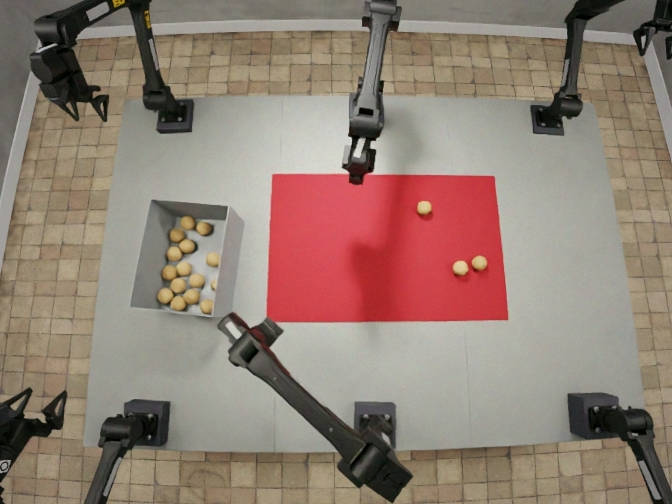

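Request:
execute_actions:
  actions:
    - {"arm3":{"joints":{"joint1_rad":-0.78}},"arm4":{"joints":{"joint1_rad":-0.52,"joint6_rad":1.0}}}
  cameras: []

Request:
execute_actions:
  actions:
    - {"arm3":{"joints":{"joint2_rad":2.2,"joint3_rad":2.46,"joint4_rad":-0.994}},"arm4":{"joints":{"joint2_rad":2.165,"joint3_rad":1.95,"joint4_rad":-1.16}}}
  cameras: ["arm4_cam_wrist"]

Request:
execute_actions:
  actions:
    - {"arm3":{"joints":{"joint1_rad":-0.83,"joint2_rad":2.46,"joint3_rad":2.49}}}
  cameras: ["arm3_cam_wrist"]

Scene clock: 198.50 s.
arm1.joint_positions: joint1_rad=-0.110 joint2_rad=+0.905 joint3_rad=+1.398 joint4_rad=-1.494 joint5_rad=+0.002 joint6_rad=+0.004 gripper_m=+0.093
arm1.joint_status: not commanded
arm1.hand: x=-0.9033 y=+0.3413 z=+1.1993 quat_wxyz=(-0.188, -0.715, -0.640, +0.209) (m; scene frame)
arm2.joint_positions: joint1_rad=+0.009 joint2_rad=+0.597 joint3_rad=+1.302 joint4_rad=-1.492 joint5_rad=-0.001 joint6_rad=-0.006 gripper_m=+0.093
arm2.joint_status: not commanded
arm2.hand: x=-0.8632 y=-0.4426 z=+1.2580 quat_wxyz=(-0.274, +0.648, -0.657, -0.272) (m; scene frame)
arm3.joint_positions: joint1_rad=-0.781 joint2_rad=+1.396 joint3_rad=+1.390 joint4_rad=-1.484 joint5_rad=+0.001 joint6_rad=-0.007 gripper_m=+0.057
arm3.joint_status: all done
arm3.hand: x=-0.2987 y=+0.3485 z=+1.0534 quat_wxyz=(-0.015, -0.921, -0.388, +0.038) (m; scene frame)
arm4.joint_positions: joint1_rad=-0.523 joint2_rad=+1.595 joint3_rad=+1.546 joint4_rad=-1.486 joint5_rad=+0.000 joint6_rad=+0.990 gripper_m=+0.093
arm4.joint_status: all done
arm4.hand: x=+0.2638 y=-0.2344 z=+1.0226 quat_wxyz=(-0.007, +0.008, -1.000, -0.010) (m; scene frame)
arm5.joint_positions: joint1_rad=+0.017 joint2_rad=+0.426 joint3_rad=+1.454 joint4_rad=-1.542 joint5_rad=-0.014 joint6_rad=-0.008 gripper_m=+0.094
arm5.joint_status: not commanded
arm5.hand: x=+0.8698 y=+0.5332 z=+1.2857 quat_wxyz=(-0.355, -0.613, -0.608, +0.358) (m; scene frame)
arm6.joint_positions: joint1_rad=-0.014 joint2_rad=+0.448 joint3_rad=+1.462 joint4_rad=-1.524 joint5_rad=-0.001 joint6_rad=+0.011 gripper_m=+0.094
arm6.joint_status: not commanded
arm6.hand: x=+0.8812 y=-0.5265 z=+1.3725 quat_wxyz=(-0.357, +0.595, -0.623, -0.361) (m; scene frame)
pictures: none
No camera images: the call's "cameras" was empty. Leave "cameras" out to get every camera's image.

Scene clock: 200.30 s.
arm1.joint_positions: joint1_rad=-0.110 joint2_rad=+0.905 joint3_rad=+1.398 joint4_rad=-1.494 joint5_rad=+0.002 joint6_rad=+0.004 gripper_m=+0.093
arm1.joint_status: not commanded
arm1.hand: x=-0.9033 y=+0.3413 z=+1.1993 quat_wxyz=(-0.188, -0.715, -0.640, +0.209) (m; scene frame)
arm2.joint_positions: joint1_rad=+0.009 joint2_rad=+0.597 joint3_rad=+1.302 joint4_rad=-1.492 joint5_rad=-0.001 joint6_rad=-0.006 gripper_m=+0.093
arm2.joint_status: not commanded
arm2.hand: x=-0.8632 y=-0.4426 z=+1.2580 quat_wxyz=(-0.274, +0.648, -0.657, -0.272) (m; scene frame)
arm3.joint_positions: joint1_rad=-0.781 joint2_rad=+2.188 joint3_rad=+2.415 joint4_rad=-1.018 joint5_rad=+0.001 joint6_rad=-0.007 gripper_m=+0.057
arm3.joint_status: all done
arm3.hand: x=-0.5916 y=+0.0520 z=+1.0971 quat_wxyz=(-0.145, -0.852, -0.359, +0.352) (m; scene frame)
arm4.joint_positions: joint1_rad=-0.523 joint2_rad=+2.174 joint3_rad=+1.905 joint4_rad=-1.175 joint5_rad=+0.000 joint6_rad=+0.992 gripper_m=+0.093
arm4.joint_status: all done
arm4.hand: x=+0.3710 y=-0.0652 z=+0.8356 quat_wxyz=(-0.031, +0.007, -0.998, -0.048) (m; scene frame)
arm5.joint_positions: joint1_rad=+0.017 joint2_rad=+0.426 joint3_rad=+1.454 joint4_rad=-1.542 joint5_rad=-0.014 joint6_rad=-0.008 gripper_m=+0.094
arm5.joint_status: not commanded
arm5.hand: x=+0.8698 y=+0.5332 z=+1.2857 quat_wxyz=(-0.355, -0.613, -0.608, +0.358) (m; scene frame)
arm6.joint_positions: joint1_rad=-0.014 joint2_rad=+0.448 joint3_rad=+1.462 joint4_rad=-1.524 joint5_rad=-0.001 joint6_rad=+0.011 gripper_m=+0.094
arm6.joint_status: not commanded
arm6.hand: x=+0.8812 y=-0.5265 z=+1.3725 quat_wxyz=(-0.357, +0.595, -0.623, -0.361) (m; scene frame)
pictures: arm4_cam_wrist
Images, in order (width x height): arm4_cam_wrist 672x504.

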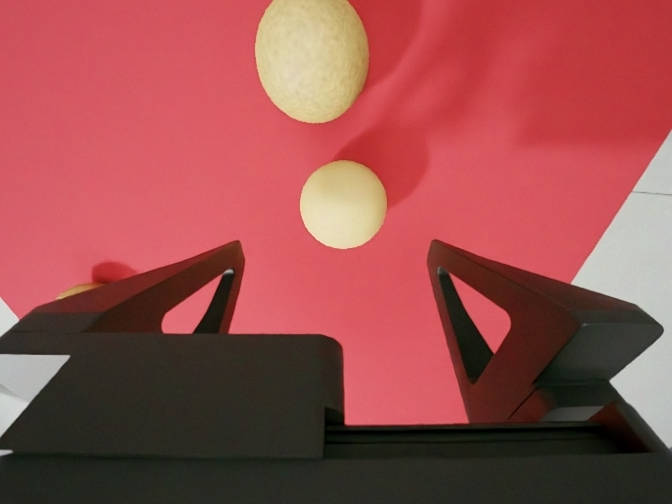

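Scene clock: 201.90 s.
arm1.joint_positions: joint1_rad=-0.110 joint2_rad=+0.905 joint3_rad=+1.398 joint4_rad=-1.494 joint5_rad=+0.002 joint6_rad=+0.004 gripper_m=+0.093
arm1.joint_status: not commanded
arm1.hand: x=-0.9033 y=+0.3413 z=+1.1993 quat_wxyz=(-0.188, -0.715, -0.640, +0.209) (m; scene frame)
arm2.joint_positions: joint1_rad=+0.009 joint2_rad=+0.597 joint3_rad=+1.302 joint4_rad=-1.492 joint5_rad=-0.001 joint6_rad=-0.006 gripper_m=+0.093
arm2.joint_status: not commanded
arm2.hand: x=-0.8632 y=-0.4426 z=+1.2580 quat_wxyz=(-0.274, +0.648, -0.657, -0.272) (m; scene frame)
arm3.joint_positions: joint1_rad=-0.832 joint2_rad=+2.451 joint3_rad=+2.469 joint4_rad=-1.010 joint5_rad=+0.001 joint6_rad=-0.007 gripper_m=+0.057
arm3.joint_status: all done
arm3.hand: x=-0.6452 y=+0.0617 z=+0.9063 quat_wxyz=(-0.102, -0.892, -0.349, +0.267) (m; scene frame)
arm4.joint_positions: joint1_rad=-0.523 joint2_rad=+2.174 joint3_rad=+1.905 joint4_rad=-1.175 joint5_rad=+0.000 joint6_rad=+0.992 gripper_m=+0.093
arm4.joint_status: not commanded
arm4.hand: x=+0.3710 y=-0.0652 z=+0.8356 quat_wxyz=(-0.031, +0.007, -0.998, -0.048) (m; scene frame)
arm5.joint_positions: joint1_rad=+0.017 joint2_rad=+0.426 joint3_rad=+1.454 joint4_rad=-1.542 joint5_rad=-0.014 joint6_rad=-0.008 gripper_m=+0.094
arm5.joint_status: not commanded
arm5.hand: x=+0.8698 y=+0.5332 z=+1.2857 quat_wxyz=(-0.355, -0.613, -0.608, +0.358) (m; scene frame)
arm6.joint_positions: joint1_rad=-0.014 joint2_rad=+0.448 joint3_rad=+1.462 joint4_rad=-1.524 joint5_rad=-0.001 joint6_rad=+0.011 gripper_m=+0.094
arm6.joint_status: not commanded
arm6.hand: x=+0.8812 y=-0.5265 z=+1.3725 quat_wxyz=(-0.357, +0.595, -0.623, -0.361) (m; scene frame)
pictures: arm3_cam_wrist
Images, in order (width x height): arm3_cam_wrist 672x504.

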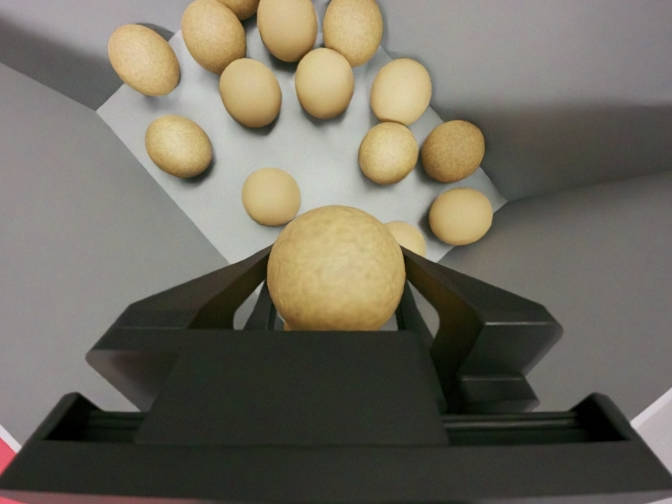

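Request:
execute_actions:
  actions:
    - {"arm3":{"joints":{"gripper_m":0.085}},"arm4":{"joints":{"joint1_rad":-0.535,"joint2_rad":2.33,"joint3_rad":1.90,"joint4_rad":-1.105}}}
  cameras: ["arm4_cam_wrist"]

Scene clock: 203.57 s.
arm1.joint_positions: joint1_rad=-0.110 joint2_rad=+0.905 joint3_rad=+1.398 joint4_rad=-1.494 joint5_rad=+0.002 joint6_rad=+0.004 gripper_m=+0.093
arm1.joint_status: not commanded
arm1.hand: x=-0.9033 y=+0.3413 z=+1.1993 quat_wxyz=(-0.188, -0.715, -0.640, +0.209) (m; scene frame)
arm2.joint_positions: joint1_rad=+0.009 joint2_rad=+0.597 joint3_rad=+1.302 joint4_rad=-1.492 joint5_rad=-0.001 joint6_rad=-0.006 gripper_m=+0.093
arm2.joint_status: not commanded
arm2.hand: x=-0.8632 y=-0.4426 z=+1.2580 quat_wxyz=(-0.274, +0.648, -0.657, -0.272) (m; scene frame)
arm3.joint_positions: joint1_rad=-0.832 joint2_rad=+2.451 joint3_rad=+2.469 joint4_rad=-1.010 joint5_rad=+0.001 joint6_rad=-0.007 gripper_m=+0.085
arm3.joint_status: all done
arm3.hand: x=-0.6452 y=+0.0617 z=+0.9063 quat_wxyz=(-0.102, -0.892, -0.349, +0.267) (m; scene frame)
arm4.joint_positions: joint1_rad=-0.525 joint2_rad=+2.305 joint3_rad=+1.902 joint4_rad=-1.118 joint5_rad=+0.002 joint6_rad=+0.992 gripper_m=+0.093
arm4.joint_status: all done
arm4.hand: x=+0.3705 y=-0.0688 z=+0.7482 quat_wxyz=(-0.011, +0.006, -1.000, -0.015) (m; scene frame)
arm5.joint_positions: joint1_rad=+0.017 joint2_rad=+0.426 joint3_rad=+1.454 joint4_rad=-1.542 joint5_rad=-0.014 joint6_rad=-0.008 gripper_m=+0.094
arm5.joint_status: not commanded
arm5.hand: x=+0.8698 y=+0.5332 z=+1.2857 quat_wxyz=(-0.355, -0.613, -0.608, +0.358) (m; scene frame)
arm6.joint_positions: joint1_rad=-0.014 joint2_rad=+0.448 joint3_rad=+1.462 joint4_rad=-1.524 joint5_rad=-0.001 joint6_rad=+0.011 gripper_m=+0.094
arm6.joint_status: not commanded
arm6.hand: x=+0.8812 y=-0.5265 z=+1.3725 quat_wxyz=(-0.357, +0.595, -0.623, -0.361) (m; scene frame)
pictures: arm4_cam_wrist
Images, in order (width x height): arm4_cam_wrist 672x504.

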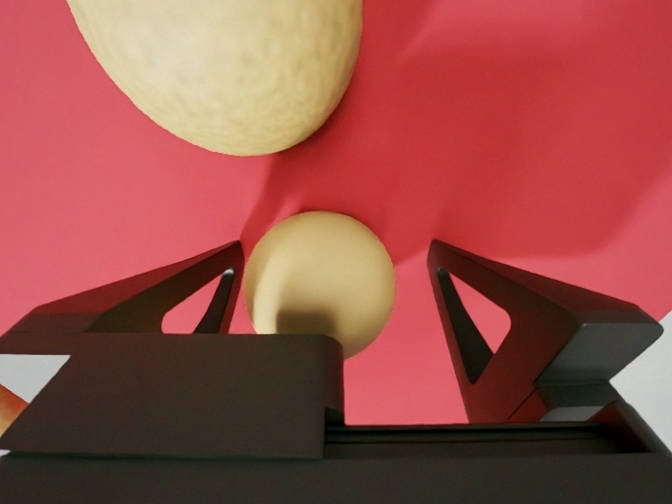

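Request:
execute_actions:
  actions:
    - {"arm3":{"joints":{"joint2_rad":2.2,"gripper_m":0.093}},"arm4":{"joints":{"gripper_m":0.045}}}
  cameras: ["arm4_cam_wrist"]

Request:
execute_actions:
  actions:
    - {"arm3":{"joints":{"joint2_rad":1.6,"joint3_rad":1.55,"joint4_rad":-1.5}},"arm4":{"joints":{"joint2_rad":1.5,"joint3_rad":1.5,"joint4_rad":-1.5,"joint6_rad":0}}}
  cameras: []

Request:
execute_actions:
  actions:
    - {"arm3":{"joints":{"joint1_rad":0.45,"joint6_rad":1.0}},"arm4":{"joints":{"joint1_rad":0.9}}}
  cameras: ["arm4_cam_wrist","cam_high"]

Scene clock: 205.73 s.
arm1.joint_positions: joint1_rad=-0.110 joint2_rad=+0.905 joint3_rad=+1.398 joint4_rad=-1.494 joint5_rad=+0.002 joint6_rad=+0.004 gripper_m=+0.093
arm1.joint_status: not commanded
arm1.hand: x=-0.9033 y=+0.3413 z=+1.1993 quat_wxyz=(-0.188, -0.715, -0.640, +0.209) (m; scene frame)
arm2.joint_positions: joint1_rad=+0.009 joint2_rad=+0.597 joint3_rad=+1.302 joint4_rad=-1.492 joint5_rad=-0.001 joint6_rad=-0.006 gripper_m=+0.093
arm2.joint_status: not commanded
arm2.hand: x=-0.8632 y=-0.4426 z=+1.2580 quat_wxyz=(-0.274, +0.648, -0.657, -0.272) (m; scene frame)
arm3.joint_positions: joint1_rad=-0.830 joint2_rad=+2.198 joint3_rad=+2.483 joint4_rad=-1.010 joint5_rad=-0.002 joint6_rad=-0.007 gripper_m=+0.093
arm3.joint_status: all done
arm3.hand: x=-0.6259 y=+0.0761 z=+1.1270 quat_wxyz=(-0.148, -0.848, -0.334, +0.383) (m; scene frame)
arm4.joint_positions: joint1_rad=-0.525 joint2_rad=+2.305 joint3_rad=+1.902 joint4_rad=-1.118 joint5_rad=+0.002 joint6_rad=+0.992 gripper_m=+0.054
arm4.joint_status: gripper_m off_target (ended at +0.054, target +0.045)
arm4.hand: x=+0.3704 y=-0.0686 z=+0.7482 quat_wxyz=(-0.011, +0.006, -1.000, -0.016) (m; scene frame)
arm5.joint_positions: joint1_rad=+0.017 joint2_rad=+0.426 joint3_rad=+1.454 joint4_rad=-1.542 joint5_rad=-0.014 joint6_rad=-0.008 gripper_m=+0.094
arm5.joint_status: not commanded
arm5.hand: x=+0.8698 y=+0.5332 z=+1.2857 quat_wxyz=(-0.355, -0.613, -0.608, +0.358) (m; scene frame)
arm6.joint_positions: joint1_rad=-0.014 joint2_rad=+0.448 joint3_rad=+1.462 joint4_rad=-1.524 joint5_rad=-0.001 joint6_rad=+0.011 gripper_m=+0.094
arm6.joint_status: not commanded
arm6.hand: x=+0.8812 y=-0.5265 z=+1.3725 quat_wxyz=(-0.357, +0.595, -0.623, -0.361) (m; scene frame)
pictures: arm4_cam_wrist
Images, in order (width x height): arm4_cam_wrist 672x504.

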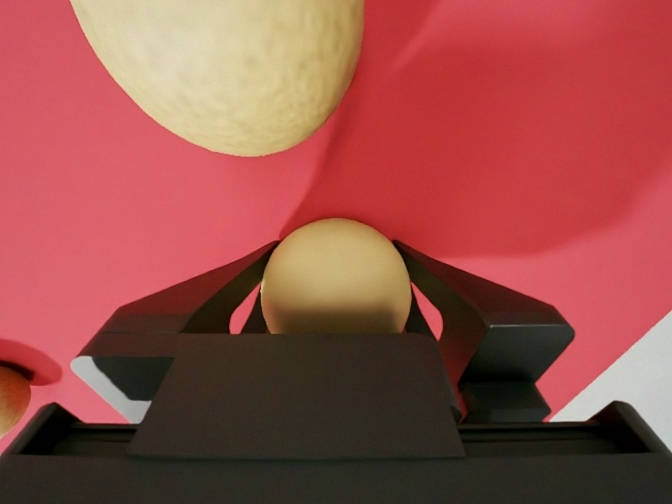

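Scene clock: 207.60 s.
arm1.joint_positions: joint1_rad=-0.110 joint2_rad=+0.905 joint3_rad=+1.398 joint4_rad=-1.494 joint5_rad=+0.002 joint6_rad=+0.004 gripper_m=+0.093
arm1.joint_status: not commanded
arm1.hand: x=-0.9033 y=+0.3413 z=+1.1993 quat_wxyz=(-0.188, -0.715, -0.640, +0.209) (m; scene frame)
arm2.joint_positions: joint1_rad=+0.009 joint2_rad=+0.597 joint3_rad=+1.302 joint4_rad=-1.492 joint5_rad=-0.001 joint6_rad=-0.006 gripper_m=+0.093
arm2.joint_status: not commanded
arm2.hand: x=-0.8632 y=-0.4426 z=+1.2580 quat_wxyz=(-0.274, +0.648, -0.657, -0.272) (m; scene frame)
arm3.joint_positions: joint1_rad=-0.830 joint2_rad=+1.604 joint3_rad=+1.545 joint4_rad=-1.483 joint5_rad=-0.002 joint6_rad=-0.007 gripper_m=+0.093
arm3.joint_status: all done
arm3.hand: x=-0.3614 y=+0.3187 z=+1.0240 quat_wxyz=(-0.006, -0.931, -0.366, +0.014) (m; scene frame)
arm4.joint_positions: joint1_rad=-0.525 joint2_rad=+1.477 joint3_rad=+1.505 joint4_rad=-1.485 joint5_rad=+0.002 joint6_rad=+0.010 gripper_m=+0.054
arm4.joint_status: all done
arm4.hand: x=+0.2512 y=-0.2560 z=+1.0605 quat_wxyz=(-0.045, +0.476, -0.878, -0.024) (m; scene frame)
arm5.joint_positions: joint1_rad=+0.017 joint2_rad=+0.426 joint3_rad=+1.454 joint4_rad=-1.542 joint5_rad=-0.014 joint6_rad=-0.008 gripper_m=+0.094
arm5.joint_status: not commanded
arm5.hand: x=+0.8698 y=+0.5332 z=+1.2857 quat_wxyz=(-0.355, -0.613, -0.608, +0.358) (m; scene frame)
arm6.joint_positions: joint1_rad=-0.014 joint2_rad=+0.448 joint3_rad=+1.462 joint4_rad=-1.524 joint5_rad=-0.001 joint6_rad=+0.011 gripper_m=+0.094
arm6.joint_status: not commanded
arm6.hand: x=+0.8812 y=-0.5265 z=+1.3725 quat_wxyz=(-0.357, +0.595, -0.623, -0.361) (m; scene frame)
pictures: none
No camera images: the call's "cameras" was empty. Leave "cameras" out to get every camera's image.

Scene clock: 209.47 s.
arm1.joint_positions: joint1_rad=-0.110 joint2_rad=+0.905 joint3_rad=+1.398 joint4_rad=-1.494 joint5_rad=+0.002 joint6_rad=+0.004 gripper_m=+0.093
arm1.joint_status: not commanded
arm1.hand: x=-0.9033 y=+0.3413 z=+1.1993 quat_wxyz=(-0.188, -0.715, -0.640, +0.209) (m; scene frame)
arm2.joint_positions: joint1_rad=+0.009 joint2_rad=+0.597 joint3_rad=+1.302 joint4_rad=-1.492 joint5_rad=-0.001 joint6_rad=-0.006 gripper_m=+0.093
arm2.joint_status: not commanded
arm2.hand: x=-0.8632 y=-0.4426 z=+1.2580 quat_wxyz=(-0.274, +0.648, -0.657, -0.272) (m; scene frame)
arm3.joint_positions: joint1_rad=+0.453 joint2_rad=+1.604 joint3_rad=+1.545 joint4_rad=-1.483 joint5_rad=-0.001 joint6_rad=+0.988 gripper_m=+0.093
arm3.joint_status: all done
arm3.hand: x=+0.2154 y=+0.2093 z=+1.0234 quat_wxyz=(-0.014, -0.868, -0.496, +0.001) (m; scene frame)
arm4.joint_positions: joint1_rad=+0.902 joint2_rad=+1.488 joint3_rad=+1.505 joint4_rad=-1.485 joint5_rad=+0.000 joint6_rad=+0.008 gripper_m=+0.054
arm4.joint_status: all done
arm4.hand: x=-0.3511 y=-0.3435 z=+1.0604 quat_wxyz=(-0.012, +0.935, -0.351, -0.050) (m; scene frame)
arm5.joint_positions: joint1_rad=+0.017 joint2_rad=+0.426 joint3_rad=+1.454 joint4_rad=-1.542 joint5_rad=-0.014 joint6_rad=-0.008 gripper_m=+0.094
arm5.joint_status: not commanded
arm5.hand: x=+0.8698 y=+0.5332 z=+1.2857 quat_wxyz=(-0.355, -0.613, -0.608, +0.358) (m; scene frame)
arm6.joint_positions: joint1_rad=-0.014 joint2_rad=+0.448 joint3_rad=+1.462 joint4_rad=-1.524 joint5_rad=-0.001 joint6_rad=+0.011 gripper_m=+0.094
arm6.joint_status: not commanded
arm6.hand: x=+0.8812 y=-0.5265 z=+1.3725 quat_wxyz=(-0.357, +0.595, -0.623, -0.361) (m; scene frame)
pictures: arm4_cam_wrist, cam_high
Images, in order (width x height): arm4_cam_wrist 672x504, cam_high 672x504.

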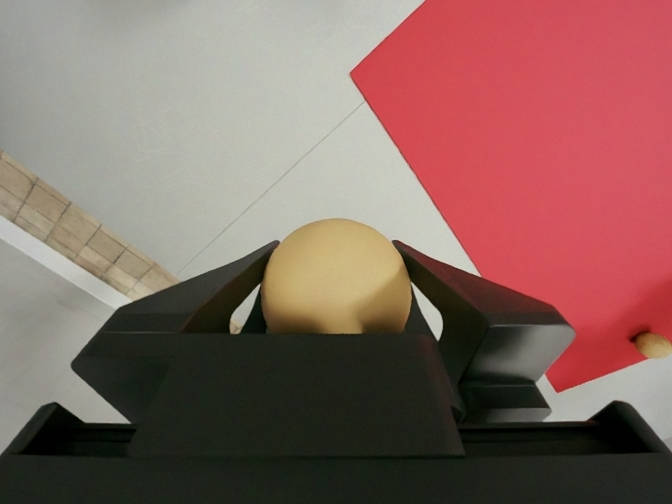

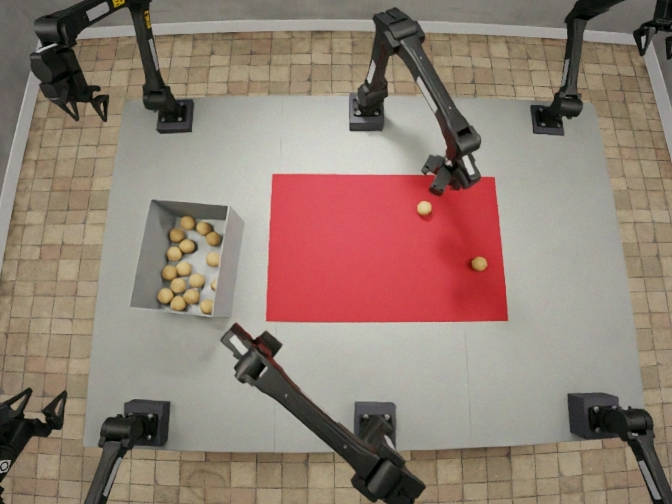

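Request:
execute_actions:
  actions:
    - {"arm3":{"joints":{"joint1_rad":0.476,"joint2_rad":1.765,"joint3_rad":1.245,"joint4_rad":-0.97,"joint6_rad":0}},"arm4":{"joints":{"joint2_rad":2.2,"joint3_rad":2.46,"joint4_rad":-0.994}}}
  cameras: ["arm3_cam_wrist"]

Request:
execute_actions:
  actions:
    - {"arm4":{"joints":{"joint2_rad":2.46,"joint3_rad":2.49}}}
  cameras: ["arm4_cam_wrist"]

Scene clock: 212.30 s.
arm1.joint_positions: joint1_rad=-0.110 joint2_rad=+0.905 joint3_rad=+1.398 joint4_rad=-1.494 joint5_rad=+0.002 joint6_rad=+0.004 gripper_m=+0.093
arm1.joint_status: not commanded
arm1.hand: x=-0.9033 y=+0.3413 z=+1.1993 quat_wxyz=(-0.188, -0.715, -0.640, +0.209) (m; scene frame)
arm2.joint_positions: joint1_rad=+0.009 joint2_rad=+0.597 joint3_rad=+1.302 joint4_rad=-1.492 joint5_rad=-0.001 joint6_rad=-0.006 gripper_m=+0.093
arm2.joint_status: not commanded
arm2.hand: x=-0.8632 y=-0.4426 z=+1.2580 quat_wxyz=(-0.274, +0.648, -0.657, -0.272) (m; scene frame)
arm3.joint_positions: joint1_rad=+0.466 joint2_rad=+1.762 joint3_rad=+1.231 joint4_rad=-0.989 joint5_rad=-0.001 joint6_rad=+0.012 gripper_m=+0.093
arm3.joint_status: all done
arm3.hand: x=+0.2265 y=+0.2016 z=+0.8353 quat_wxyz=(-0.022, -0.529, -0.849, +0.013) (m; scene frame)
arm4.joint_positions: joint1_rad=+0.902 joint2_rad=+2.194 joint3_rad=+2.420 joint4_rad=-1.013 joint5_rad=+0.000 joint6_rad=+0.008 gripper_m=+0.054
arm4.joint_status: all done
arm4.hand: x=-0.6379 y=-0.0967 z=+1.0940 quat_wxyz=(-0.126, +0.865, -0.327, -0.360) (m; scene frame)
arm5.joint_positions: joint1_rad=+0.017 joint2_rad=+0.426 joint3_rad=+1.454 joint4_rad=-1.542 joint5_rad=-0.014 joint6_rad=-0.008 gripper_m=+0.094
arm5.joint_status: not commanded
arm5.hand: x=+0.8698 y=+0.5332 z=+1.2857 quat_wxyz=(-0.355, -0.613, -0.608, +0.358) (m; scene frame)
arm6.joint_positions: joint1_rad=-0.014 joint2_rad=+0.448 joint3_rad=+1.462 joint4_rad=-1.524 joint5_rad=-0.001 joint6_rad=+0.011 gripper_m=+0.094
arm6.joint_status: not commanded
arm6.hand: x=+0.8812 y=-0.5265 z=+1.3725 quat_wxyz=(-0.357, +0.595, -0.623, -0.361) (m; scene frame)
pictures: arm3_cam_wrist
Images, in order (width x height): arm3_cam_wrist 672x504.

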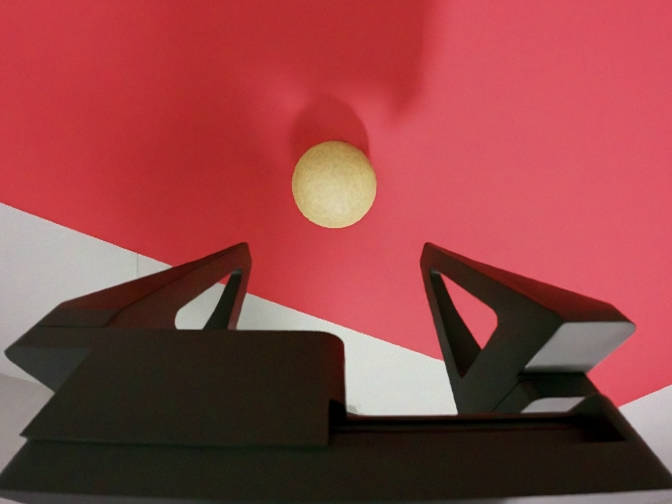

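Scene clock: 213.53 s.
arm1.joint_positions: joint1_rad=-0.110 joint2_rad=+0.905 joint3_rad=+1.398 joint4_rad=-1.494 joint5_rad=+0.002 joint6_rad=+0.004 gripper_m=+0.093
arm1.joint_status: not commanded
arm1.hand: x=-0.9033 y=+0.3413 z=+1.1993 quat_wxyz=(-0.188, -0.715, -0.640, +0.209) (m; scene frame)
arm2.joint_positions: joint1_rad=+0.009 joint2_rad=+0.597 joint3_rad=+1.302 joint4_rad=-1.492 joint5_rad=-0.001 joint6_rad=-0.006 gripper_m=+0.093
arm2.joint_status: not commanded
arm2.hand: x=-0.8632 y=-0.4426 z=+1.2580 quat_wxyz=(-0.274, +0.648, -0.657, -0.272) (m; scene frame)
arm3.joint_positions: joint1_rad=+0.466 joint2_rad=+1.762 joint3_rad=+1.231 joint4_rad=-0.989 joint5_rad=-0.001 joint6_rad=+0.012 gripper_m=+0.093
arm3.joint_status: not commanded
arm3.hand: x=+0.2265 y=+0.2016 z=+0.8353 quat_wxyz=(-0.022, -0.529, -0.849, +0.013) (m; scene frame)
arm4.joint_positions: joint1_rad=+0.902 joint2_rad=+2.477 joint3_rad=+2.467 joint4_rad=-1.009 joint5_rad=+0.000 joint6_rad=+0.008 gripper_m=+0.054
arm4.joint_status: all done
arm4.hand: x=-0.6611 y=-0.0802 z=+0.8807 quat_wxyz=(-0.088, +0.901, -0.339, -0.257) (m; scene frame)
arm5.joint_positions: joint1_rad=+0.017 joint2_rad=+0.426 joint3_rad=+1.454 joint4_rad=-1.542 joint5_rad=-0.014 joint6_rad=-0.008 gripper_m=+0.094
arm5.joint_status: not commanded
arm5.hand: x=+0.8698 y=+0.5332 z=+1.2857 quat_wxyz=(-0.355, -0.613, -0.608, +0.358) (m; scene frame)
arm6.joint_positions: joint1_rad=-0.014 joint2_rad=+0.448 joint3_rad=+1.462 joint4_rad=-1.524 joint5_rad=-0.001 joint6_rad=+0.011 gripper_m=+0.094
arm6.joint_status: not commanded
arm6.hand: x=+0.8812 y=-0.5265 z=+1.3725 quat_wxyz=(-0.357, +0.595, -0.623, -0.361) (m; scene frame)
pictures: arm4_cam_wrist
Images, in order (width x height): arm4_cam_wrist 672x504.

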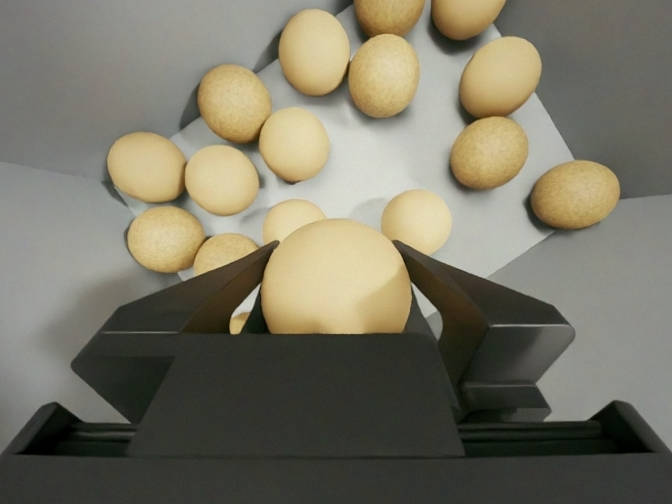

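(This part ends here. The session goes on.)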